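# Move cart through self-closing door into yellow bay

## Task

Get the utility cart from this room, through the self-closing door, into the other room, and park it in the yellow bay. All four of its wheels must sit fully within the taped outline, none touching the tape. The copy-paper case has to rest in the cart's top tray with no part overhanging the tray's edges. Before ending, wait until the door has closed. Either robot or both may be used. At the end, release everything and back away, so nothing stays in place only because a robot holds it. A robot that has fallen or is left leaning counts as failure.

## Robot and tools

Robots: r1 and r2 are identical Hello Robot Stretch 4 units. Each has an omni-wheel base, a lift that rides up a mast, an arm that telescopes forward, a wrist with yaw, pitch and roll, and a two-finger gripper. It stands about 1.6 m tall, and its base edge lies within 0.23 m of the base origin. Each carries four cameras: r1_head_camera, r1_head_left_camera, r1_head_right_camera and r1_wrist_camera, with the same names for r2. Head images are 420x560 (left and right fisheye 420x672), wrist images 616x392. Loose objects may occasionally get nudged by an outside push.

Frames: the base frame sits on the floor below the base centre, x forward, y left, z up. hand_pose is reported in it: a point between the open fingertips, with axes matching the base when all wrist joints are 0. Its printed position may be a little off. The odometry frame is the base frame as it was at the scene's start. base_odometry comes from wheel turns only, so slipping shows up as travel. Heading runs -3.142 to 3.142, positive to the left. If turned_by_wheels and turned_by_imu differ by more than about 0.1 rad, the robot probably bumped something or slipped. Each robot reports in its own frames, so only the images, lidar_m and wrist_depth_mm reveal where the robots are relative to each other.

execute_actions: "actions" is a list holding one action or none. An empty list just returns states and images. The action is an object keyed "r1" and/or "r2". Under each key you may give:
- "base": exactly one relative move, counted from the base's last reported position. translate_m is metres forward (+) or back, -2 to 2. strafe_m is metres left (+) or right, -2 to 2. rotate_rad is radians counter-clockwise (+), -3.2 to 3.2.
- "joints": absolute targets, by name, that any subset of joints should reach. lift_m 0 to 1.2. arm_m 0 to 0.55 (extension). wrist_yaw_rad -1.134 to 4.276 (0 forward, + left, 3.14 stowed; past 3.4 the arm may block it). wrist_pitch_rad -1.117 to 4.259 (0 level, 1.57 pointing down). wrist_roll_rad -1.117 to 4.259 (+ is clockwise seen from behind the gripper). gripper_m -0.038 to 0.141, the fingertip gap in metres; below 0 the fingers squeeze each other.
- "pace": "slow", "default", "fast" or "max". The base then reaches 0.1/0.3/0.4/0.6 m/s and 1/2/3/4 rad/s. With the lift above 0.2 the base is slowed further, down to 0.3 m/s and 1 rad/s at full height.
- "contact_limits": {"arm_m": value}, from 0 (stop at the slightest touch) to 0.75 (push hardest). It is 0.5 if omitted.
- "end_of_arm": "enable_torque", sent alone, revives wrist or gripper motors that shut off.
All motions in one action begin together. One action runs at most 15 s. A joint target outside its range is clipped and reported. Any other bad value or unknown key rejects the whole call. Anything you leave out may keep pushing toward its old target. "cameras" picks which images come back: omit it, or pass null or ["all"], for every camera, and [] for none. An unknown name rejects the call.

wait: seconds from 0 to 10. It commands nothing and returns the same state and images as an empty action. zoom_image: camera name plus region [x0, y0, x1, y1] in pixels of that camera's latest full image, at most 504 by 504, origin at top-left. finished_scene: scene number. It ends the scene permanently and reports success. Replying with no tool call ends everything. If a result reports a stop, the later movement, wait and finish calls in that same reply are skipped.

Readings: lidar_m has 12 distances in metres, one per 30 degree sector, starting straight ahead and going counter-clockwise (4th left, 7th behind, 10th right). "-" means nothing seen, or something closer than 0.25 m. It sees from about 0.15 m up to robot height, misses glass and thin legs, and sees the other robot but not its own. wrist_depth_mm is a 7x7 grid, read from the top left, of median depths from 100 to 2000 mm. base_tilt is in degrees (forward and right positive), with a fixed bias of up to about 1.5. motor_effort is percent of maximum, positive toward larger joint values, with the peak in brackets. For wheel_0, wheel_1 and wheel_2, positive means turning right.

Status words: "done" (for the base, the wheels turned the full amount, even if they slipped). "off_target" means it stopped short and may still be pushing. "contact_stop_at_<key>" means it hit something; the lift, arm or wheels go slack, and a slack base can drift. "limit_stop_at_tilt" means the robot leans past 6 degrees and ignores commands until it levels. "limit_stop_at_own_body" means self-collision; it is likeliest with the wrist pitched up below -0.2 and rolled. "torque_fault" means a wrist or gripper motor shut off; send enable_torque. on_its_own lists things you did not command; its "held at" is a target, not a position.

Gripping: command a gap smaller than the object. Squeezing tighter pulls it toward the wrist. Only a shift in gripper effort shows a firm grip. If the fingertips get stuck on a surface, raise the lift. To unfold at the start, send lift_m 0.4 with wrist_yaw_rad 0.

Avoid: any hard contact between the robots. Once two bases touch, even millimetres more is a hard press that ends the run. Travel can differ by about 3 cm per metre between robots, which strains a load they share. Turning or driving with over 1 kg held and arm_m above 0.2 can tip a robot, as can steady high pushes. A level gripper holding over about 2 kg faults the wrist. Also avoid drops, slams and shoving. While you think, the robots keep their last command.

Each tool is called as a command line: name --argument value for each argument, lists and objects as JSON in quotes; but a table of rows of numbers goes row by row, as --pt "numbers of a row", without its own name.

## Session

execute_actions --actions '[]'

Scene clock: 0.00 s.
r1.base_odometry: x=+0.000 y=+0.000 heading=+0.000 (m, m, rad; r1's odometry frame)
r1.turned_by_wheels: +0.000 (rad since the last result)
r1.turned_by_imu: +0.000 (rad since the last result)
r1.base_tilt: forward=-0.5 right=+0.3 (deg)
r1.lidar_m: 4.16 2.04 1.34 1.26 0.93 0.63 0.60 0.61 0.84 1.54 1.57 2.10
r1.base_status: not commanded
r1.joint_positions: lift_m=+0.150 arm_m=+0.002 wrist_yaw_rad=+3.111 wrist_pitch_rad=-0.006 wrist_roll_rad=-0.013 gripper_m=+0.057
r1.joint_status: not commanded
r1.motor_effort: lift_m=+20 arm_m=+0 wrist_yaw_rad=+0 wrist_pitch_rad=-8 wrist_roll_rad=+0 gripper_m=-4 wheel_0=-2 wheel_1=+0 wheel_2=-1 (%)
r1.hand_pose: x=-0.1127 y=+0.0962 z=+0.3304 quat_wxyz=(+0.015, +0.003, -0.006, +1.000) (m; r1's base frame)
r1.wrist_depth_mm: - 136 715 741 768 788 820 / - 135 715 741 768 788 820 / - 131 237 741 768 788 820 / 110 136 715 741 768 798 820 / 676 699 715 741 768 798 820 / 668 699 196 741 193 788 809 / 668 683 707 116 750 715 759
r2.base_odometry: x=+0.000 y=+0.000 heading=+0.000 (m, m, rad; r2's odometry frame)
r2.turned_by_wheels: +0.000 (rad since the last result)
r2.turned_by_imu: +0.000 (rad since the last result)
r2.base_tilt: forward=+0.6 right=+0.8 (deg)
r2.lidar_m: 1.86 1.84 1.86 1.53 1.52 1.72 2.88 2.85 3.23 1.50 4.21 2.26
r2.base_status: not commanded
r2.joint_positions: lift_m=+0.300 arm_m=+0.003 wrist_yaw_rad=+3.080 wrist_pitch_rad=-0.011 wrist_roll_rad=+0.016 gripper_m=+0.057
r2.joint_status: not commanded
r2.motor_effort: lift_m=+21 arm_m=-2 wrist_yaw_rad=-1 wrist_pitch_rad=-8 wrist_roll_rad=-1 gripper_m=-2 wheel_0=+1 wheel_1=+0 wheel_2=+0 (%)
r2.hand_pose: x=-0.1091 y=+0.1049 z=+0.4810 quat_wxyz=(+0.031, +0.006, +0.008, +0.999) (m; r2's base frame)
r2.wrist_depth_mm: 139 189 - - - 1756 1397 / - 142 - - - 1708 1366 / 104 141 - - - 1756 1430 / 113 140 - - - 1756 1430 / 137 - - - - 1756 1397 / - - 204 1921 201 1618 1397 / 1397 1229 1229 141 1205 1118 1160
pictures: r1_head_camera, r1_head_left_camera, r1_head_right_camera, r1_wrist_camera, r2_head_camera, r2_head_left_camera, r2_head_right_camera, r2_wrist_camera
Images, in order (width x height): r1_head_camera 420x560, r1_head_left_camera 420x672, r1_head_right_camera 420x672, r1_wrist_camera 616x392, r2_head_camera 420x560, r2_head_left_camera 420x672, r2_head_right_camera 420x672, r2_wrist_camera 616x392.

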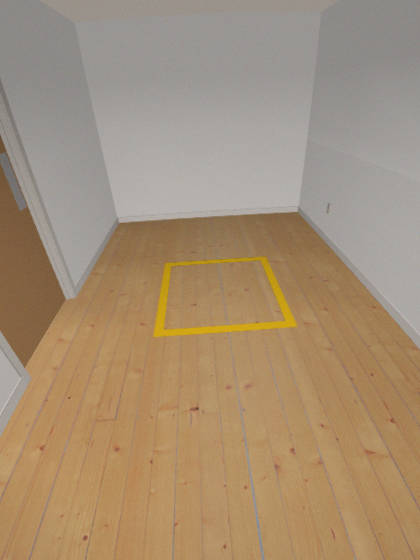

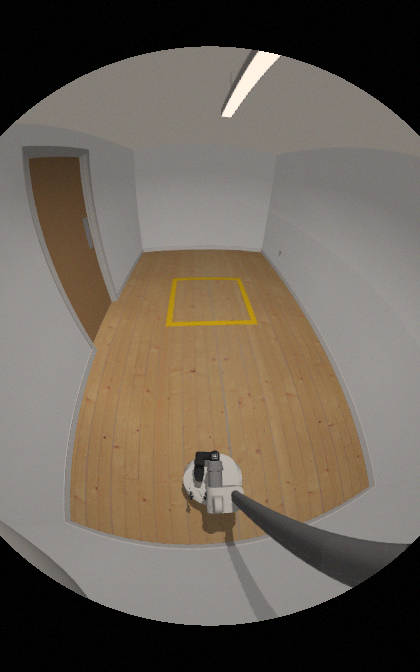

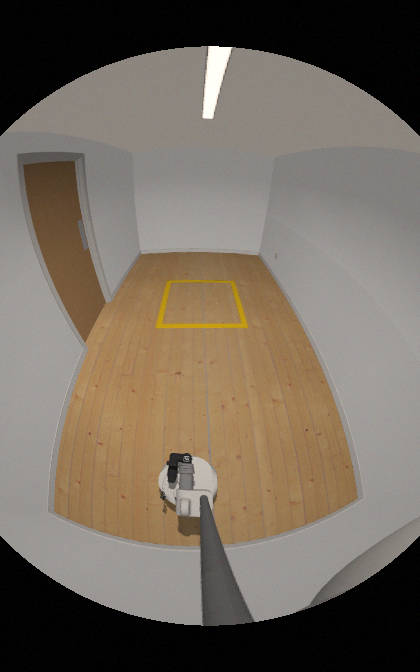

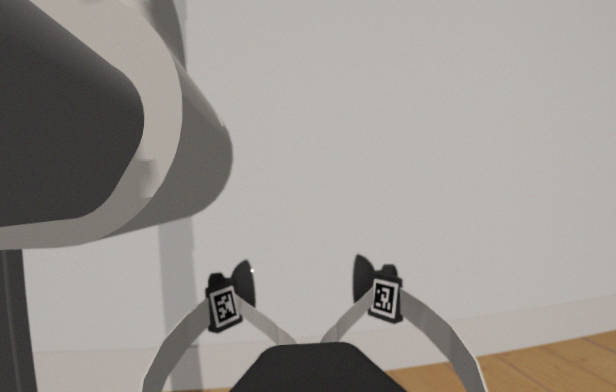

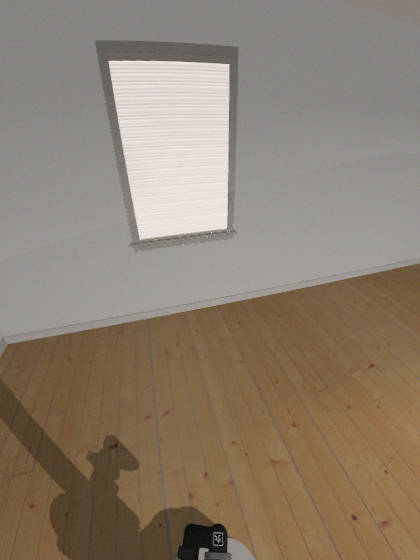

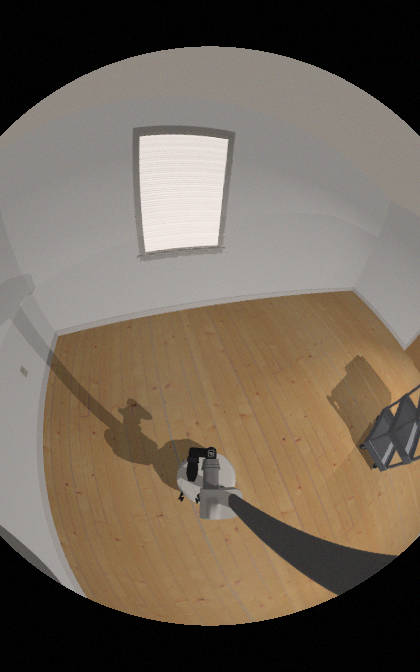

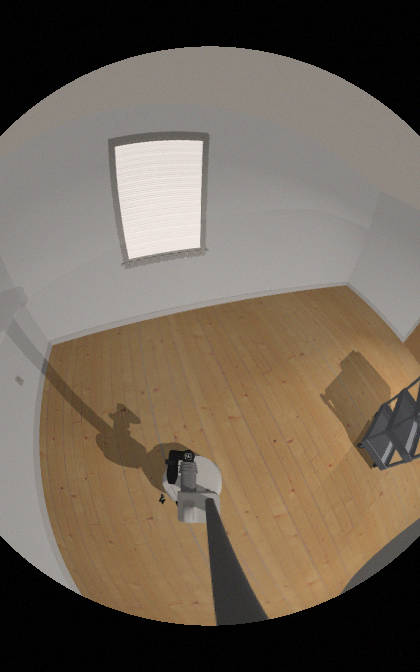

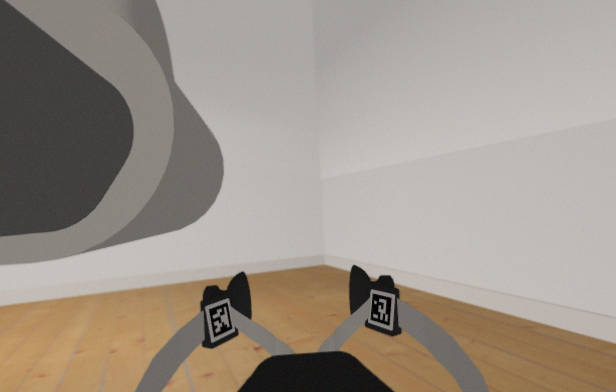

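execute_actions --actions '[{"r1":{"base":{"translate_m":1.9},"pace":"max"},"r2":{"base":{"rotate_rad":-1.33},"joints":{"lift_m":0.7,"wrist_yaw_rad":0},"pace":"fast"}}]' --cameras '["r2_head_camera","r2_head_left_camera","r2_wrist_camera"]'

execute_actions --actions '[{"r1":{"base":{"rotate_rad":1.5},"pace":"fast"}}]' --cameras '["r1_head_camera","r1_head_left_camera","r2_head_camera"]'

zoom_image --camera "r2_head_camera" --region '[120,120,420,420]'

Scene clock: 11.57 s.
r1.base_odometry: x=+1.900 y=+0.001 heading=+0.000 (m, m, rad; r1's odometry frame)
r1.turned_by_wheels: +0.000 (rad since the last result)
r1.turned_by_imu: -0.001 (rad since the last result)
r1.base_tilt: forward=-0.4 right=+0.3 (deg)
r1.lidar_m: 2.26 2.05 1.44 1.39 1.47 1.83 2.49 2.18 1.54 1.45 1.50 1.96
r1.base_status: done
r1.joint_positions: lift_m=+0.150 arm_m=+0.002 wrist_yaw_rad=+3.111 wrist_pitch_rad=-0.006 wrist_roll_rad=-0.013 gripper_m=+0.057
r1.joint_status: not commanded
r1.motor_effort: lift_m=+20(20) arm_m=+0(0) wrist_yaw_rad=+0(1) wrist_pitch_rad=-8(7) wrist_roll_rad=+0(1) gripper_m=-5(5) wheel_0=+1(10) wheel_1=+0(10) wheel_2=+3(18) (%)
r1.hand_pose: x=-0.1127 y=+0.0962 z=+0.3304 quat_wxyz=(+0.015, +0.003, -0.006, +1.000) (m; r1's base frame)
r1.wrist_depth_mm: - 136 - - - 1983 1464 / - 135 - - - - 1499 / - 131 237 - - - 1499 / 110 136 - - - - 1499 / 1921 - - - - 1863 1537 / 1281 1281 196 1205 193 1098 1042 / 878 820 809 116 820 715 750
r2.base_odometry: x=+0.000 y=+0.000 heading=-1.330 (m, m, rad; r2's odometry frame)
r2.turned_by_wheels: -1.330 (rad since the last result)
r2.turned_by_imu: -1.318 (rad since the last result)
r2.base_tilt: forward=+0.6 right=+0.7 (deg)
r2.lidar_m: 1.49 2.88 1.98 1.84 1.94 1.64 1.55 1.58 2.06 2.86 2.94 1.52
r2.base_status: done
r2.joint_positions: lift_m=+0.700 arm_m=+0.003 wrist_yaw_rad=+0.000 wrist_pitch_rad=-0.011 wrist_roll_rad=+0.016 gripper_m=+0.057
r2.joint_status: all done
r2.motor_effort: lift_m=+23(25) arm_m=-2(2) wrist_yaw_rad=-2(8) wrist_pitch_rad=-9(8) wrist_roll_rad=+0(0) gripper_m=-5(5) wheel_0=+1(11) wheel_1=-1(10) wheel_2=-2(12) (%)
r2.hand_pose: x=+0.4620 y=-0.0873 z=+0.8813 quat_wxyz=(+1.000, +0.008, -0.006, +0.000) (m; r2's base frame)
r2.wrist_depth_mm: - - - - - - - / - - - - - - - / - - - - - - - / - - - - 1537 - - / - - - - 1921 - - / - - 205 - 201 - - / - - - 141 1661 1756 1921
pictures: r2_head_camera, r2_head_left_camera, r2_wrist_camera
Images, in order (width x height): r2_head_camera 420x560, r2_head_left_camera 420x672, r2_wrist_camera 616x392.

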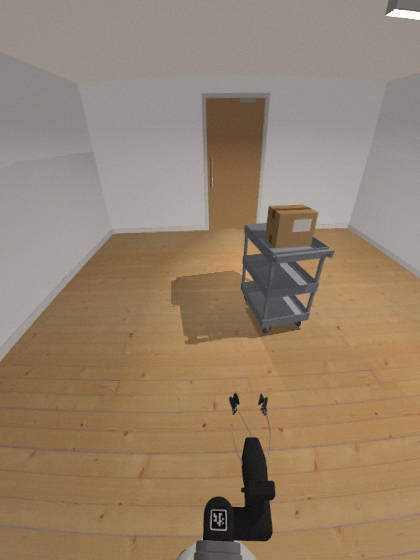

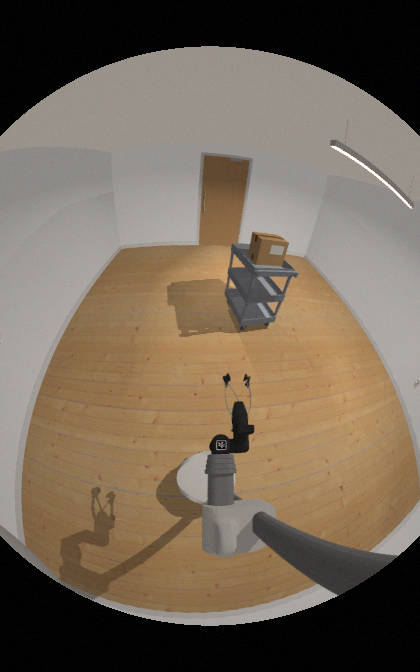

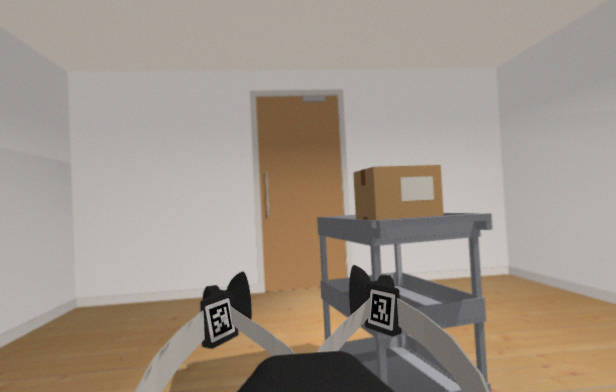

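Scene clock: 13.27 s.
r1.base_odometry: x=+1.900 y=+0.001 heading=+1.500 (m, m, rad; r1's odometry frame)
r1.turned_by_wheels: +1.499 (rad since the last result)
r1.turned_by_imu: +1.505 (rad since the last result)
r1.base_tilt: forward=-0.6 right=+0.4 (deg)
r1.lidar_m: 1.40 1.45 1.73 2.49 2.40 1.57 1.45 1.48 1.84 2.27 2.23 1.48
r1.base_status: done
r1.joint_positions: lift_m=+0.150 arm_m=+0.002 wrist_yaw_rad=+3.111 wrist_pitch_rad=-0.006 wrist_roll_rad=-0.013 gripper_m=+0.057
r1.joint_status: not commanded
r1.motor_effort: lift_m=+20(20) arm_m=+0(0) wrist_yaw_rad=+0(1) wrist_pitch_rad=-7(8) wrist_roll_rad=+0(0) gripper_m=-2(6) wheel_0=-5(11) wheel_1=-2(10) wheel_2=-1(11) (%)
r1.hand_pose: x=-0.1127 y=+0.0962 z=+0.3304 quat_wxyz=(+0.015, +0.003, -0.006, +1.000) (m; r1's base frame)
r1.wrist_depth_mm: - 136 1537 1618 1756 1863 1983 / - 135 1576 1618 1756 1863 1983 / - 131 238 1661 1756 1863 1983 / 110 136 1618 1661 1756 1863 1921 / 1397 1464 1576 1618 1756 1756 1921 / 1281 1255 196 1205 193 1098 1042 / 866 809 820 116 820 715 759
r2.base_odometry: x=+0.000 y=+0.000 heading=-1.330 (m, m, rad; r2's odometry frame)
r2.turned_by_wheels: +0.000 (rad since the last result)
r2.turned_by_imu: +0.000 (rad since the last result)
r2.base_tilt: forward=+0.6 right=+0.8 (deg)
r2.lidar_m: 1.49 2.89 1.97 1.84 1.94 1.65 1.54 1.59 2.06 2.86 2.93 1.49
r2.base_status: not commanded
r2.joint_positions: lift_m=+0.700 arm_m=+0.003 wrist_yaw_rad=+0.000 wrist_pitch_rad=-0.011 wrist_roll_rad=+0.016 gripper_m=+0.057
r2.joint_status: not commanded
r2.motor_effort: lift_m=+23(23) arm_m=-2(2) wrist_yaw_rad=-2(3) wrist_pitch_rad=-8(8) wrist_roll_rad=+0(2) gripper_m=-5(2) wheel_0=+0(1) wheel_1=-1(1) wheel_2=-2(1) (%)
r2.hand_pose: x=+0.4620 y=-0.0873 z=+0.8813 quat_wxyz=(+1.000, +0.008, -0.006, +0.000) (m; r2's base frame)
r2.wrist_depth_mm: - - - - - - - / - - - - - - - / - - - - - - - / - - - - 1537 - - / - - - - 1983 - - / - - 205 - 202 - - / - - - 141 1661 1808 1983
pictures: r1_head_camera, r1_head_left_camera, r2_head_camera
Images, in order (width x height): r1_head_camera 420x560, r1_head_left_camera 420x672, r2_head_camera 420x560.

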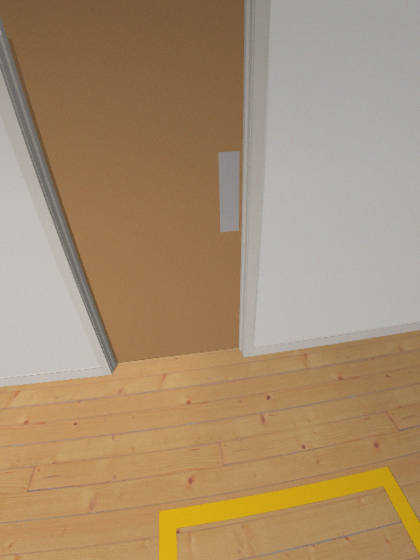

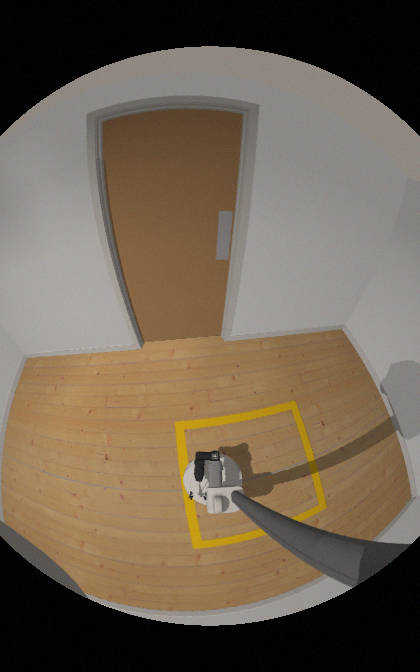

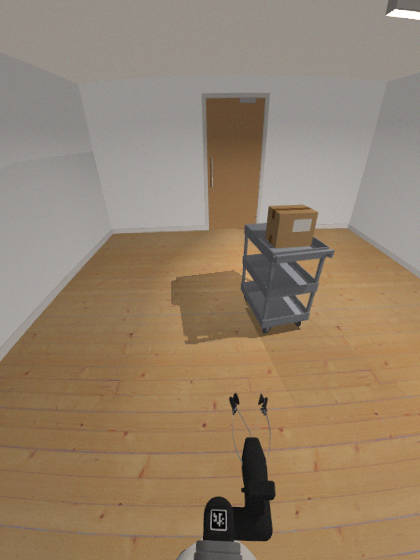

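Region (120, 120, 420, 420) of r2_head_camera's 420x560 image, scaled by 1.680, with more detail than that image has.

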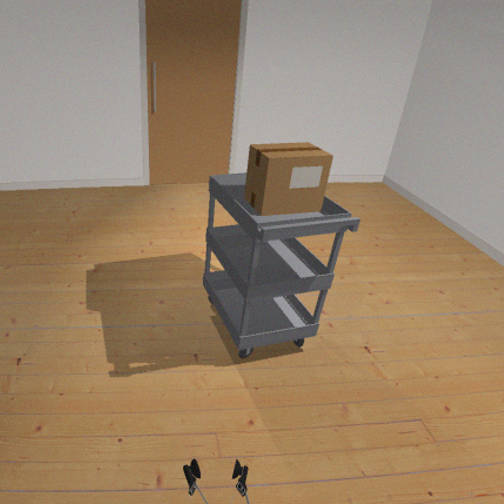

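execute_actions --actions '[{"r1":{"base":{"rotate_rad":-3.01},"pace":"fast"},"r2":{"base":{"strafe_m":-1.0},"joints":{"wrist_roll_rad":1.57,"gripper_m":0.1},"pace":"fast"}}]' --cameras '[]'

execute_actions --actions '[{"r1":{"base":{"strafe_m":0.1},"pace":"fast"},"r2":{"base":{"rotate_rad":0.38},"pace":"fast"}}]' --cameras '[]'

execute_actions --actions '[{"r1":{"base":{"translate_m":-1.15},"pace":"fast"},"r2":{"base":{"translate_m":0.6},"pace":"fast"}}]' --cameras '["r1_head_left_camera","r2_head_camera","r2_head_left_camera","r2_wrist_camera"]'

Scene clock: 24.20 s.
r1.base_odometry: x=+1.900 y=+0.001 heading=-1.510 (m, m, rad; r1's odometry frame)
r1.turned_by_wheels: -3.010 (rad since the last result)
r1.turned_by_imu: -3.022 (rad since the last result)
r1.base_tilt: forward=-0.5 right=+0.3 (deg)
r1.lidar_m: 1.45 1.51 2.12 2.28 1.92 1.40 1.44 1.46 1.98 2.47 2.04 1.52
r1.base_status: done
r1.joint_positions: lift_m=+0.150 arm_m=+0.002 wrist_yaw_rad=+3.111 wrist_pitch_rad=-0.006 wrist_roll_rad=-0.013 gripper_m=+0.057
r1.joint_status: not commanded
r1.motor_effort: lift_m=+20(20) arm_m=+0(0) wrist_yaw_rad=+0(1) wrist_pitch_rad=-7(8) wrist_roll_rad=+0(0) gripper_m=-4(4) wheel_0=+2(15) wheel_1=+1(15) wheel_2=+2(7) (%)
r1.hand_pose: x=-0.1126 y=+0.0962 z=+0.3304 quat_wxyz=(+0.015, +0.003, -0.006, +1.000) (m; r1's base frame)
r1.wrist_depth_mm: - 136 1576 1576 1537 1537 1576 / - 135 1537 1576 1537 1576 1537 / - 131 238 1576 1537 1576 1576 / 110 136 1576 1618 1537 1537 1576 / 1430 1499 1576 1576 1499 1576 1576 / 1281 1281 196 1229 193 1118 1042 / 878 809 820 116 820 715 750
r2.base_odometry: x=-0.971 y=-0.238 heading=-1.330 (m, m, rad; r2's odometry frame)
r2.turned_by_wheels: +0.000 (rad since the last result)
r2.turned_by_imu: +0.003 (rad since the last result)
r2.base_tilt: forward=+0.6 right=+0.8 (deg)
r2.lidar_m: 1.54 1.55 3.04 2.85 2.24 1.59 1.47 1.52 1.98 1.87 1.89 2.50
r2.base_status: done
r2.joint_positions: lift_m=+0.700 arm_m=+0.003 wrist_yaw_rad=+0.000 wrist_pitch_rad=-0.011 wrist_roll_rad=+1.570 gripper_m=+0.100
r2.joint_status: all done
r2.motor_effort: lift_m=+23(23) arm_m=-1(1) wrist_yaw_rad=-1(3) wrist_pitch_rad=-9(8) wrist_roll_rad=-1(1) gripper_m=-2(3) wheel_0=+2(12) wheel_1=+3(11) wheel_2=+0(1) (%)
r2.hand_pose: x=+0.4620 y=-0.0874 z=+0.8813 quat_wxyz=(+0.707, +0.707, -0.004, +0.004) (m; r2's base frame)
r2.wrist_depth_mm: - - - - - 1576 1138 / - - - - - 1618 1138 / - - - - - 1661 1118 / - - - - - 1618 1118 / - - - - - 1661 1160 / - - 217 1576 201 1430 1182 / - - - 131 1708 1366 1182
pictures: none
No camera images: the call's "cameras" was empty. Leave "cameras" out to get every camera's image.

Scene clock: 25.40 s.
r1.base_odometry: x=+2.000 y=+0.007 heading=-1.510 (m, m, rad; r1's odometry frame)
r1.turned_by_wheels: +0.000 (rad since the last result)
r1.turned_by_imu: +0.000 (rad since the last result)
r1.base_tilt: forward=-0.6 right=+0.2 (deg)
r1.lidar_m: 1.46 1.52 2.09 2.16 1.92 1.42 1.39 1.51 1.97 2.59 2.04 1.48
r1.base_status: done
r1.joint_positions: lift_m=+0.150 arm_m=+0.002 wrist_yaw_rad=+3.111 wrist_pitch_rad=-0.006 wrist_roll_rad=-0.013 gripper_m=+0.057
r1.joint_status: not commanded
r1.motor_effort: lift_m=+20(20) arm_m=+0(0) wrist_yaw_rad=+1(0) wrist_pitch_rad=-8(8) wrist_roll_rad=+0(0) gripper_m=-5(6) wheel_0=+2(14) wheel_1=-2(14) wheel_2=+0(1) (%)
r1.hand_pose: x=-0.1126 y=+0.0962 z=+0.3304 quat_wxyz=(+0.015, +0.003, -0.006, +1.000) (m; r1's base frame)
r1.wrist_depth_mm: - 136 1576 1576 1499 1537 1576 / - 135 1576 1618 1499 1576 1576 / - 131 238 1576 1537 1537 1576 / 110 136 1576 1576 1537 1537 1576 / 1397 1537 1576 1576 1537 1537 1576 / 1281 1281 196 1229 193 1098 1042 / 866 820 809 116 809 715 750
r2.base_odometry: x=-0.971 y=-0.238 heading=-0.950 (m, m, rad; r2's odometry frame)
r2.turned_by_wheels: +0.380 (rad since the last result)
r2.turned_by_imu: +0.377 (rad since the last result)
r2.base_tilt: forward=+0.6 right=+0.8 (deg)
r2.lidar_m: 1.54 3.24 2.85 2.76 1.67 1.47 1.48 1.78 1.86 1.89 2.24 4.16
r2.base_status: done
r2.joint_positions: lift_m=+0.700 arm_m=+0.003 wrist_yaw_rad=+0.000 wrist_pitch_rad=-0.011 wrist_roll_rad=+1.570 gripper_m=+0.100
r2.joint_status: not commanded
r2.motor_effort: lift_m=+23(23) arm_m=-2(2) wrist_yaw_rad=-1(2) wrist_pitch_rad=-8(9) wrist_roll_rad=+1(1) gripper_m=+0(2) wheel_0=-2(7) wheel_1=-1(8) wheel_2=-2(11) (%)
r2.hand_pose: x=+0.4620 y=-0.0874 z=+0.8813 quat_wxyz=(+0.707, +0.707, -0.004, +0.004) (m; r2's base frame)
r2.wrist_depth_mm: - - - - - 1618 1118 / - - - - - 1661 1138 / - - - - 1983 1397 1118 / - - - 1576 1808 1464 1138 / - - - - - 1499 1138 / - - 216 - 200 1576 1160 / - - - 131 - 1499 1160
pictures: none
No camera images: the call's "cameras" was empty. Leave "cameras" out to get every camera's image.

Scene clock: 29.57 s.
r1.base_odometry: x=+1.931 y=+1.155 heading=-1.510 (m, m, rad; r1's odometry frame)
r1.turned_by_wheels: +0.000 (rad since the last result)
r1.turned_by_imu: +0.000 (rad since the last result)
r1.base_tilt: forward=-0.4 right=+0.4 (deg)
r1.lidar_m: 2.57 2.70 2.28 0.83 0.35 0.29 0.27 0.31 0.45 0.94 2.69 2.69
r1.base_status: done
r1.joint_positions: lift_m=+0.150 arm_m=+0.002 wrist_yaw_rad=+3.111 wrist_pitch_rad=-0.006 wrist_roll_rad=-0.013 gripper_m=+0.057
r1.joint_status: not commanded
r1.motor_effort: lift_m=+20(20) arm_m=+0(0) wrist_yaw_rad=+0(0) wrist_pitch_rad=-7(7) wrist_roll_rad=+1(1) gripper_m=-5(5) wheel_0=-2(9) wheel_1=-2(9) wheel_2=-2(15) (%)
r1.hand_pose: x=-0.1126 y=+0.0962 z=+0.3304 quat_wxyz=(+0.015, +0.003, -0.006, +1.000) (m; r1's base frame)
r1.wrist_depth_mm: - 135 410 418 421 336 351 / - 135 410 415 424 336 351 / - 131 238 418 424 336 351 / 110 136 413 418 427 336 353 / 399 407 413 418 424 338 353 / 399 404 196 418 193 340 353 / 399 402 413 116 427 336 353
r2.base_odometry: x=-0.622 y=-0.726 heading=-0.950 (m, m, rad; r2's odometry frame)
r2.turned_by_wheels: +0.000 (rad since the last result)
r2.turned_by_imu: +0.001 (rad since the last result)
r2.base_tilt: forward=+0.6 right=+0.9 (deg)
r2.lidar_m: 0.93 3.04 2.64 2.66 2.32 2.04 2.07 2.31 2.06 2.06 2.47 0.95
r2.base_status: done
r2.joint_positions: lift_m=+0.700 arm_m=+0.003 wrist_yaw_rad=+0.000 wrist_pitch_rad=-0.011 wrist_roll_rad=+1.570 gripper_m=+0.100
r2.joint_status: not commanded
r2.motor_effort: lift_m=+23(23) arm_m=-2(2) wrist_yaw_rad=-1(2) wrist_pitch_rad=-8(9) wrist_roll_rad=+0(1) gripper_m=-3(4) wheel_0=+2(8) wheel_1=+2(6) wheel_2=+0(14) (%)
r2.hand_pose: x=+0.4620 y=-0.0874 z=+0.8813 quat_wxyz=(+0.707, +0.707, -0.004, +0.004) (m; r2's base frame)
r2.wrist_depth_mm: - - - - - 1618 1118 / - - - 917 - 778 904 / - - 960 768 1336 768 946 / - - 960 798 1366 809 976 / - - - 1229 1229 809 820 / - - 219 - 201 1618 1160 / - - - 131 - 1499 1182
pictures: r1_head_left_camera, r2_head_camera, r2_head_left_camera, r2_wrist_camera
Images, in order (width x height): r1_head_left_camera 420x672, r2_head_camera 420x560, r2_head_left_camera 420x672, r2_wrist_camera 616x392.

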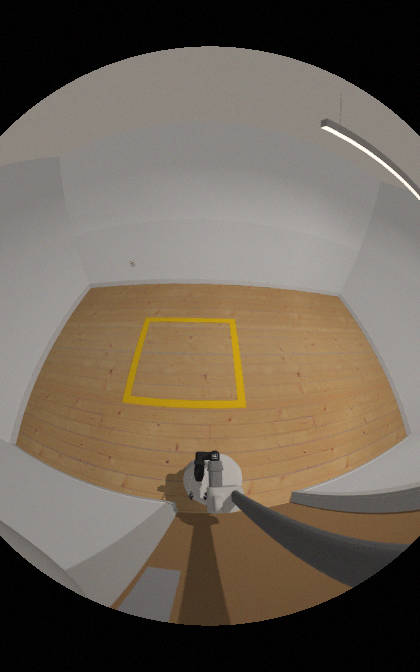

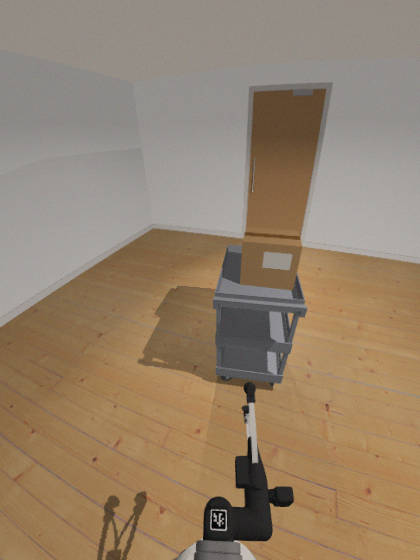

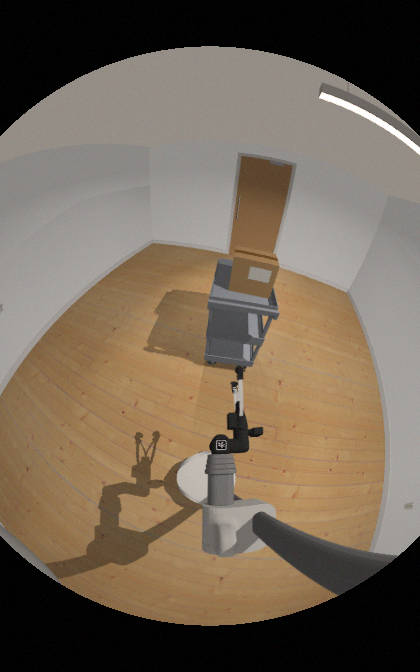

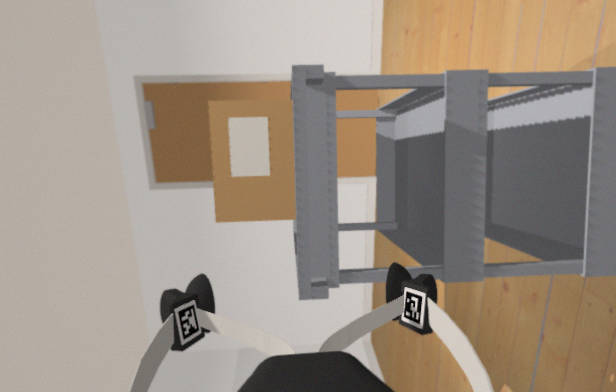

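execute_actions --actions '[{"r1":{"base":{"strafe_m":-0.05}},"r2":{"base":{"strafe_m":-0.08},"joints":{"lift_m":0.68}}}]' --cameras '[]'

execute_actions --actions '[{"r1":{"base":{"translate_m":-0.4},"pace":"slow"},"r2":{"base":{"translate_m":0.36}}}]' --cameras '["r1_head_left_camera","r2_head_camera","r2_wrist_camera"]'

Scene clock: 34.87 s.
r1.base_odometry: x=+1.881 y=+1.152 heading=-1.510 (m, m, rad; r1's odometry frame)
r1.turned_by_wheels: +0.000 (rad since the last result)
r1.turned_by_imu: +0.000 (rad since the last result)
r1.base_tilt: forward=-0.6 right=+0.2 (deg)
r1.lidar_m: 2.60 2.70 2.33 0.82 0.37 0.32 0.29 0.32 0.43 0.95 2.65 2.68
r1.base_status: done
r1.joint_positions: lift_m=+0.150 arm_m=+0.002 wrist_yaw_rad=+3.111 wrist_pitch_rad=-0.006 wrist_roll_rad=-0.013 gripper_m=+0.057
r1.joint_status: not commanded
r1.motor_effort: lift_m=+20(20) arm_m=+0(0) wrist_yaw_rad=-1(1) wrist_pitch_rad=-7(7) wrist_roll_rad=-1(0) gripper_m=-4(2) wheel_0=+1(11) wheel_1=+0(10) wheel_2=+0(1) (%)
r1.hand_pose: x=-0.1126 y=+0.0962 z=+0.3304 quat_wxyz=(+0.015, +0.003, -0.006, +1.000) (m; r1's base frame)
r1.wrist_depth_mm: - 135 413 418 424 389 338 / - 135 410 418 427 394 340 / - 131 238 418 424 397 340 / 110 136 415 418 424 397 340 / 399 407 413 418 424 399 338 / 399 407 196 421 193 399 340 / 399 404 413 116 424 366 340
r2.base_odometry: x=-0.687 y=-0.773 heading=-0.950 (m, m, rad; r2's odometry frame)
r2.turned_by_wheels: +0.000 (rad since the last result)
r2.turned_by_imu: +0.000 (rad since the last result)
r2.base_tilt: forward=+0.5 right=+0.8 (deg)
r2.lidar_m: 0.92 3.13 2.72 2.77 2.36 2.06 2.06 2.24 1.96 1.99 2.37 0.95
r2.base_status: done
r2.joint_positions: lift_m=+0.680 arm_m=+0.003 wrist_yaw_rad=+0.000 wrist_pitch_rad=-0.011 wrist_roll_rad=+1.570 gripper_m=+0.100
r2.joint_status: all done
r2.motor_effort: lift_m=+18(22) arm_m=-1(1) wrist_yaw_rad=-2(2) wrist_pitch_rad=-8(8) wrist_roll_rad=+1(1) gripper_m=-2(1) wheel_0=+2(11) wheel_1=-2(9) wheel_2=+0(5) (%)
r2.hand_pose: x=+0.4620 y=-0.0874 z=+0.8617 quat_wxyz=(+0.707, +0.707, -0.004, +0.004) (m; r2's base frame)
r2.wrist_depth_mm: - - - - - 1576 1098 / - - - - - 1576 1118 / - - - 904 1205 768 904 / - - 976 931 1336 1078 931 / - - - 960 1336 1138 960 / - - 217 798 200 1336 946 / - - - 131 - 1430 1138
pictures: none
No camera images: the call's "cameras" was empty. Leave "cameras" out to get every camera's image.

Scene clock: 40.17 s.
r1.base_odometry: x=+1.857 y=+1.550 heading=-1.510 (m, m, rad; r1's odometry frame)
r1.turned_by_wheels: +0.000 (rad since the last result)
r1.turned_by_imu: +0.002 (rad since the last result)
r1.base_tilt: forward=-0.3 right=+0.3 (deg)
r1.lidar_m: 2.99 3.12 0.32 0.31 2.36 0.29 0.25 - 0.25 0.31 0.62 3.10
r1.base_status: done
r1.joint_positions: lift_m=+0.150 arm_m=+0.002 wrist_yaw_rad=+3.111 wrist_pitch_rad=-0.006 wrist_roll_rad=-0.013 gripper_m=+0.057
r1.joint_status: not commanded
r1.motor_effort: lift_m=+20(20) arm_m=+0(0) wrist_yaw_rad=-1(1) wrist_pitch_rad=-8(8) wrist_roll_rad=+0(0) gripper_m=-3(5) wheel_0=-5(14) wheel_1=-8(18) wheel_2=+15(19) (%)
r1.hand_pose: x=-0.1127 y=+0.0962 z=+0.3304 quat_wxyz=(+0.015, +0.003, -0.006, +1.000) (m; r1's base frame)
r1.wrist_depth_mm: - 135 368 430 - - - / - 135 366 427 - - - / - 131 238 427 - - - / 110 136 366 424 - - - / 274 317 357 424 1618 - 1983 / 283 317 196 413 193 1098 1025 / 283 303 362 116 732 715 750
r2.base_odometry: x=-0.478 y=-1.065 heading=-0.949 (m, m, rad; r2's odometry frame)
r2.turned_by_wheels: +0.000 (rad since the last result)
r2.turned_by_imu: +0.001 (rad since the last result)
r2.base_tilt: forward=+0.6 right=+0.8 (deg)
r2.lidar_m: 0.58 2.99 2.65 2.63 2.70 2.39 2.41 2.35 2.10 2.10 2.50 0.57
r2.base_status: done
r2.joint_positions: lift_m=+0.680 arm_m=+0.003 wrist_yaw_rad=+0.000 wrist_pitch_rad=-0.011 wrist_roll_rad=+1.570 gripper_m=+0.100
r2.joint_status: not commanded
r2.motor_effort: lift_m=+18(18) arm_m=-2(2) wrist_yaw_rad=+0(0) wrist_pitch_rad=-9(8) wrist_roll_rad=-1(1) gripper_m=+0(2) wheel_0=+4(4) wheel_1=+1(7) wheel_2=+0(6) (%)
r2.hand_pose: x=+0.4620 y=-0.0874 z=+0.8617 quat_wxyz=(+0.707, +0.707, -0.004, +0.004) (m; r2's base frame)
r2.wrist_depth_mm: - - - 336 - 404 413 / - - 569 394 - 715 469 / - - 574 402 1042 732 473 / - - 591 410 1025 732 427 / - - 609 418 1025 732 430 / - - 218 418 200 699 442 / - - - 131 - 473 449
pictures: r1_head_left_camera, r2_head_camera, r2_wrist_camera
Images, in order (width x height): r1_head_left_camera 420x672, r2_head_camera 420x560, r2_wrist_camera 616x392.

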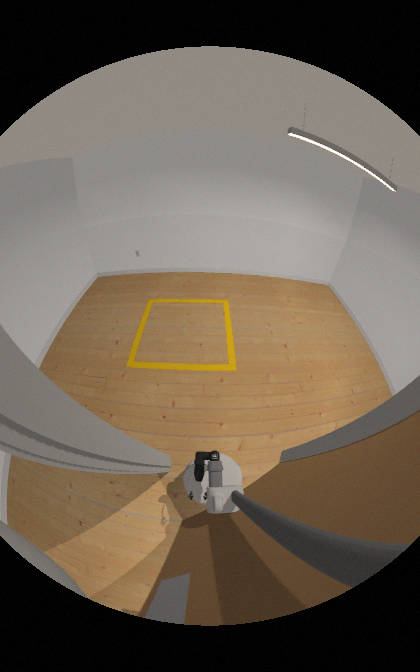

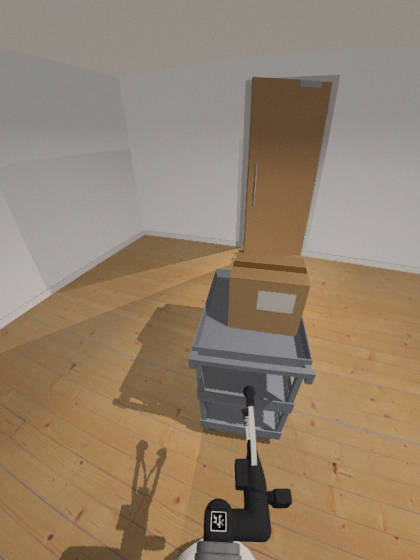

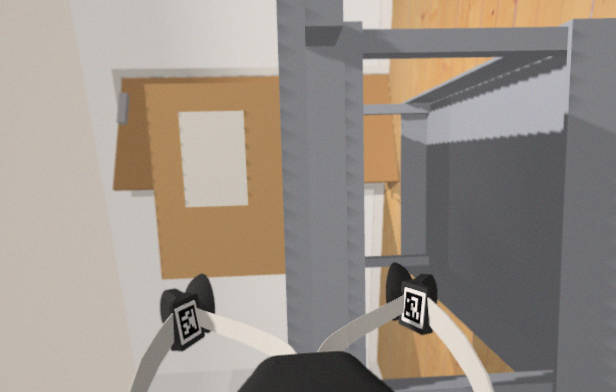

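execute_actions --actions '[{"r1":{"base":{"translate_m":-0.3},"pace":"slow"},"r2":{"base":{"translate_m":0.13},"pace":"slow"}}]' --cameras '["r2_head_camera","r2_wrist_camera"]'

execute_actions --actions '[{"r1":{"base":{"strafe_m":-0.3},"pace":"slow"},"r2":{"joints":{"gripper_m":0.0}}}]' --cameras '["r1_head_right_camera","r2_head_camera","r2_wrist_camera"]'

Scene clock: 48.20 s.
r1.base_odometry: x=+1.839 y=+1.849 heading=-1.510 (m, m, rad; r1's odometry frame)
r1.turned_by_wheels: +0.000 (rad since the last result)
r1.turned_by_imu: +0.001 (rad since the last result)
r1.base_tilt: forward=-0.4 right=+0.1 (deg)
r1.lidar_m: 3.27 0.48 0.49 1.48 2.37 3.30 0.28 0.25 - 0.25 0.36 3.38
r1.base_status: done
r1.joint_positions: lift_m=+0.150 arm_m=+0.002 wrist_yaw_rad=+3.111 wrist_pitch_rad=-0.006 wrist_roll_rad=-0.013 gripper_m=+0.057
r1.joint_status: not commanded
r1.motor_effort: lift_m=+20(20) arm_m=+0(0) wrist_yaw_rad=+0(0) wrist_pitch_rad=-7(7) wrist_roll_rad=+1(0) gripper_m=-5(5) wheel_0=-3(8) wheel_1=-8(12) wheel_2=+11(17) (%)
r1.hand_pose: x=-0.1127 y=+0.0962 z=+0.3304 quat_wxyz=(+0.015, +0.003, -0.006, +1.000) (m; r1's base frame)
r1.wrist_depth_mm: - 136 - - - - - / - 135 1921 - - - - / - 131 238 - - - - / 110 136 459 - - - - / 281 359 442 - - - 1921 / 296 355 196 1229 193 1098 1042 / 297 330 449 116 820 715 759
r2.base_odometry: x=-0.402 y=-1.171 heading=-0.949 (m, m, rad; r2's odometry frame)
r2.turned_by_wheels: +0.000 (rad since the last result)
r2.turned_by_imu: +0.001 (rad since the last result)
r2.base_tilt: forward=+0.6 right=+0.8 (deg)
r2.lidar_m: 0.45 2.95 2.61 2.62 2.88 2.53 2.54 2.42 2.12 2.14 2.55 0.47
r2.base_status: done
r2.joint_positions: lift_m=+0.680 arm_m=+0.003 wrist_yaw_rad=+0.000 wrist_pitch_rad=-0.011 wrist_roll_rad=+1.570 gripper_m=+0.100
r2.joint_status: not commanded
r2.motor_effort: lift_m=+18(18) arm_m=-1(2) wrist_yaw_rad=+0(1) wrist_pitch_rad=-8(8) wrist_roll_rad=+1(0) gripper_m=-3(3) wheel_0=+5(4) wheel_1=+2(7) wheel_2=-2(12) (%)
r2.hand_pose: x=+0.4620 y=-0.0874 z=+0.8617 quat_wxyz=(+0.707, +0.707, -0.004, +0.004) (m; r2's base frame)
r2.wrist_depth_mm: - - - 266 271 1537 469 / - 439 439 270 274 699 504 / - 449 455 273 281 715 508 / - 459 466 219 283 732 512 / - 477 473 224 286 723 521 / - - 217 286 200 661 512 / - - - 131 - 1499 492
pictures: r2_head_camera, r2_wrist_camera
Images, in order (width x height): r2_head_camera 420x560, r2_wrist_camera 616x392.

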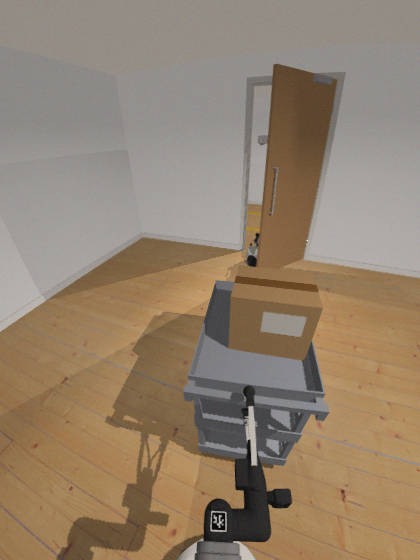

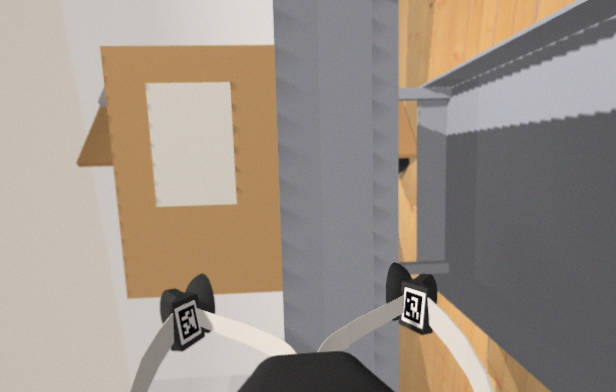

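Scene clock: 52.33 s.
r1.base_odometry: x=+1.540 y=+1.831 heading=-1.510 (m, m, rad; r1's odometry frame)
r1.turned_by_wheels: +0.000 (rad since the last result)
r1.turned_by_imu: -0.002 (rad since the last result)
r1.base_tilt: forward=-0.3 right=+0.3 (deg)
r1.lidar_m: 3.27 3.42 0.71 1.43 2.68 3.72 0.55 0.26 0.25 - 0.25 0.35
r1.base_status: done
r1.joint_positions: lift_m=+0.150 arm_m=+0.002 wrist_yaw_rad=+3.111 wrist_pitch_rad=-0.006 wrist_roll_rad=-0.013 gripper_m=+0.057
r1.joint_status: not commanded
r1.motor_effort: lift_m=+20(20) arm_m=+0(0) wrist_yaw_rad=+0(0) wrist_pitch_rad=-8(8) wrist_roll_rad=+0(1) gripper_m=-5(5) wheel_0=+6(12) wheel_1=-10(16) wheel_2=+7(10) (%)
r1.hand_pose: x=-0.1127 y=+0.0962 z=+0.3304 quat_wxyz=(+0.015, +0.003, -0.006, +1.000) (m; r1's base frame)
r1.wrist_depth_mm: - 135 - - - - - / - 135 - - - - - / - 131 238 - - - - / 110 136 1921 - - - - / 355 559 - - - - 1921 / 384 549 196 1205 193 1098 1042 / 387 477 809 116 809 715 750
r2.base_odometry: x=-0.402 y=-1.171 heading=-0.949 (m, m, rad; r2's odometry frame)
r2.turned_by_wheels: +0.000 (rad since the last result)
r2.turned_by_imu: +0.000 (rad since the last result)
r2.base_tilt: forward=+0.6 right=+0.8 (deg)
r2.lidar_m: 0.46 2.94 2.63 2.59 2.86 2.53 2.54 2.42 2.12 2.12 2.55 0.47
r2.base_status: not commanded
r2.joint_positions: lift_m=+0.680 arm_m=+0.003 wrist_yaw_rad=+0.001 wrist_pitch_rad=-0.010 wrist_roll_rad=+1.570 gripper_m=+0.001
r2.joint_status: all done
r2.motor_effort: lift_m=+18(18) arm_m=-2(1) wrist_yaw_rad=-5(5) wrist_pitch_rad=-13(12) wrist_roll_rad=-1(1) gripper_m=-22(20) wheel_0=+5(5) wheel_1=+2(2) wheel_2=-1(2) (%)
r2.hand_pose: x=+0.4621 y=-0.0870 z=+0.8613 quat_wxyz=(+0.707, +0.707, -0.003, +0.004) (m; r2's base frame)
r2.wrist_depth_mm: - - - 265 271 1576 469 / - 433 442 270 273 715 504 / - 445 449 273 278 715 512 / - 462 462 277 283 723 517 / - 477 469 222 286 732 521 / - - 480 220 189 691 525 / - - - 131 296 991 492
pictures: r1_head_right_camera, r2_head_camera, r2_wrist_camera
Images, in order (width x height): r1_head_right_camera 420x672, r2_head_camera 420x560, r2_wrist_camera 616x392.

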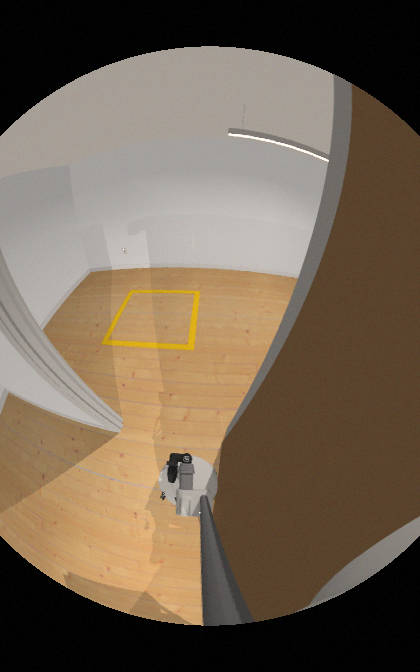

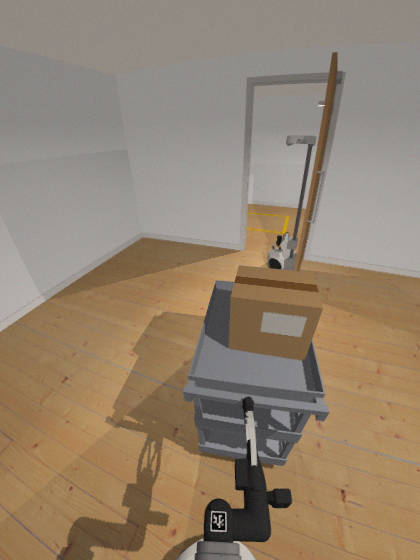

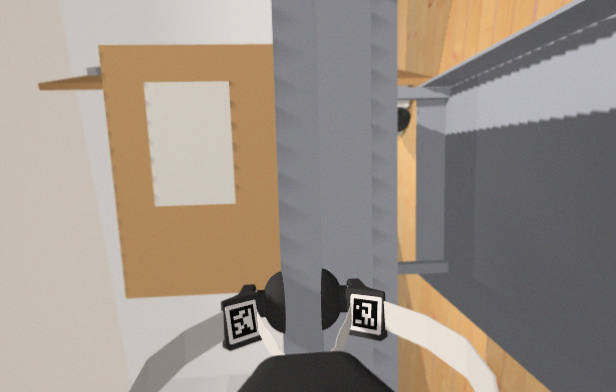

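execute_actions --actions '[{"r1":{"base":{"translate_m":-0.3},"pace":"slow"},"r2":{"base":{"strafe_m":0.25},"joints":{"gripper_m":-0.01},"pace":"slow"}}]' --cameras '["r2_head_camera"]'

execute_actions --actions '[{"r1":{"base":{"strafe_m":-0.5},"pace":"slow"},"r2":{"base":{"rotate_rad":-0.2},"pace":"slow"}}]' --cameras '["r1_head_right_camera","r2_head_camera"]'

Scene clock: 61.63 s.
r1.base_odometry: x=+1.522 y=+2.130 heading=-1.510 (m, m, rad; r1's odometry frame)
r1.turned_by_wheels: +0.000 (rad since the last result)
r1.turned_by_imu: +0.000 (rad since the last result)
r1.base_tilt: forward=-0.4 right=+0.4 (deg)
r1.lidar_m: 3.57 0.88 0.91 2.55 2.70 3.73 1.60 0.27 0.25 - 0.25 0.31
r1.base_status: done
r1.joint_positions: lift_m=+0.150 arm_m=+0.002 wrist_yaw_rad=+3.111 wrist_pitch_rad=-0.006 wrist_roll_rad=-0.013 gripper_m=+0.057
r1.joint_status: not commanded
r1.motor_effort: lift_m=+20(20) arm_m=+0(0) wrist_yaw_rad=-1(0) wrist_pitch_rad=-8(8) wrist_roll_rad=+0(1) gripper_m=-6(2) wheel_0=-2(2) wheel_1=-7(12) wheel_2=+6(9) (%)
r1.hand_pose: x=-0.1127 y=+0.0962 z=+0.3304 quat_wxyz=(+0.015, +0.003, -0.006, +1.000) (m; r1's base frame)
r1.wrist_depth_mm: - 136 - - - - - / - 135 - - - - - / - 131 238 - - - - / 110 136 1756 - - - - / 368 - - 1756 - - 1921 / 1138 1281 196 1205 193 1098 1025 / 878 809 820 116 820 715 750
r2.base_odometry: x=-0.199 y=-1.026 heading=-0.949 (m, m, rad; r2's odometry frame)
r2.turned_by_wheels: +0.000 (rad since the last result)
r2.turned_by_imu: -0.001 (rad since the last result)
r2.base_tilt: forward=+0.6 right=+0.8 (deg)
r2.lidar_m: 0.49 2.69 2.38 2.35 2.78 2.47 2.48 2.69 2.36 2.37 2.84 0.43
r2.base_status: done
r2.joint_positions: lift_m=+0.680 arm_m=+0.003 wrist_yaw_rad=-0.005 wrist_pitch_rad=-0.010 wrist_roll_rad=+1.570 gripper_m=-0.009
r2.joint_status: all done
r2.on_its_own: wrist_yaw_rad is at rest, and its effort (+14) is outside its rest range (-13 to +13)
r2.motor_effort: lift_m=+18(18) arm_m=-2(2) wrist_yaw_rad=+14(28) wrist_pitch_rad=-12(13) wrist_roll_rad=+1(0) gripper_m=-24(21) wheel_0=-8(13) wheel_1=+3(9) wheel_2=-1(4) (%)
r2.hand_pose: x=+0.4616 y=-0.0889 z=+0.8613 quat_wxyz=(+0.707, +0.707, -0.005, +0.002) (m; r2's base frame)
r2.wrist_depth_mm: - 373 379 163 221 691 500 / - 397 404 177 236 707 504 / - 433 439 189 254 723 508 / - 477 477 203 276 723 508 / - - - 219 301 654 512 / - - 193 224 187 1618 484 / - - - 148 373 377 389
pictures: r2_head_camera
Images, in order (width x height): r2_head_camera 420x560.

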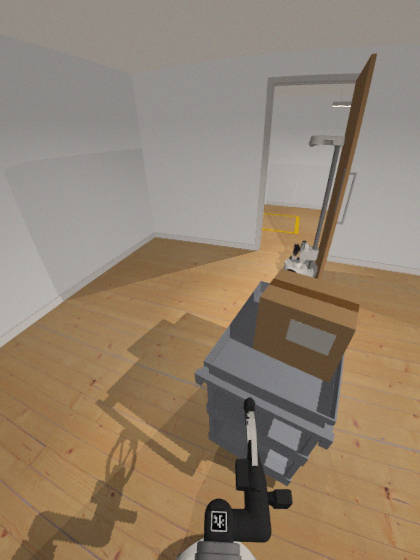

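Scene clock: 65.07 s.
r1.base_odometry: x=+1.279 y=+2.125 heading=-1.453 (m, m, rad; r1's odometry frame)
r1.turned_by_wheels: +0.057 (rad since the last result)
r1.turned_by_imu: +0.137 (rad since the last result)
r1.base_tilt: forward=-0.4 right=+0.3 (deg)
r1.lidar_m: 0.55 1.08 1.11 2.78 3.05 1.58 1.58 0.33 0.25 - 0.25 0.27
r1.base_status: strafe_m contact_stop (by the wheels' count: -0.242 of -0.500)
r1.joint_positions: lift_m=+0.150 arm_m=+0.002 wrist_yaw_rad=+3.111 wrist_pitch_rad=-0.006 wrist_roll_rad=-0.013 gripper_m=+0.057
r1.joint_status: not commanded
r1.on_its_own: the wheels are slack since a contact_stop
r1.motor_effort: lift_m=+20(20) arm_m=+0(0) wrist_yaw_rad=+0(1) wrist_pitch_rad=-8(8) wrist_roll_rad=+0(1) gripper_m=-7(5) wheel_0=+0(33) wheel_1=+0(28) wheel_2=+0(6) (%)
r1.hand_pose: x=-0.1126 y=+0.0962 z=+0.3304 quat_wxyz=(+0.015, +0.003, -0.006, +1.000) (m; r1's base frame)
r1.wrist_depth_mm: - 135 - - - - - / - 135 - - 1863 - - / - 131 238 - - - - / 110 136 - - - - - / 1921 - - - 1708 - 1921 / 1255 1255 196 1229 193 1098 1042 / 866 809 820 116 820 715 759
r2.base_odometry: x=-0.199 y=-1.026 heading=-1.148 (m, m, rad; r2's odometry frame)
r2.turned_by_wheels: -0.199 (rad since the last result)
r2.turned_by_imu: -0.196 (rad since the last result)
r2.base_tilt: forward=+0.7 right=+0.8 (deg)
r2.lidar_m: 0.46 3.04 2.41 2.36 2.57 2.49 2.45 2.67 2.40 2.36 2.57 0.45
r2.base_status: done
r2.joint_positions: lift_m=+0.680 arm_m=+0.003 wrist_yaw_rad=+0.007 wrist_pitch_rad=-0.010 wrist_roll_rad=+1.570 gripper_m=-0.009
r2.joint_status: not commanded
r2.on_its_own: wrist_yaw_rad is at rest, and its effort (-19) is outside its rest range (-13 to +13)
r2.motor_effort: lift_m=+18(18) arm_m=-2(2) wrist_yaw_rad=-19(51) wrist_pitch_rad=-12(12) wrist_roll_rad=-2(0) gripper_m=-23(22) wheel_0=+8(12) wheel_1=+4(5) wheel_2=+5(13) (%)
r2.hand_pose: x=+0.4626 y=-0.0855 z=+0.8613 quat_wxyz=(+0.707, +0.707, -0.001, +0.006) (m; r2's base frame)
r2.wrist_depth_mm: - - - 258 265 1537 469 / - 430 436 266 270 707 508 / - 445 452 270 276 715 508 / - 455 462 273 282 723 517 / - 477 480 223 289 741 517 / - - 207 225 188 691 521 / - - - 147 303 1366 488
pictures: r1_head_right_camera, r2_head_camera
Images, in order (width x height): r1_head_right_camera 420x672, r2_head_camera 420x560.

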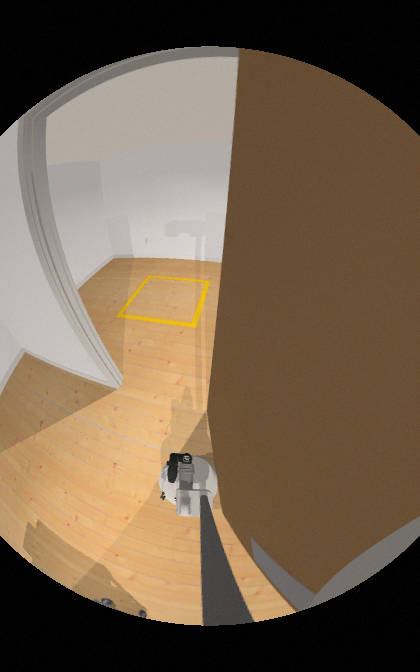

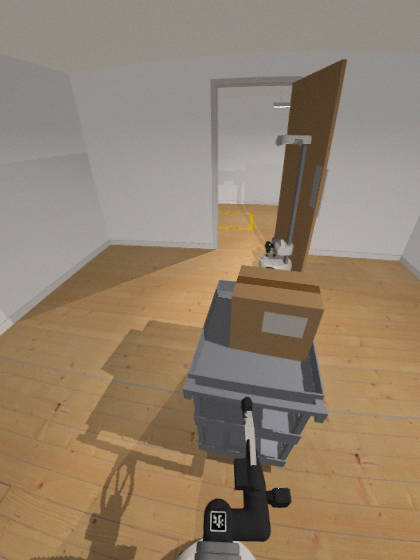

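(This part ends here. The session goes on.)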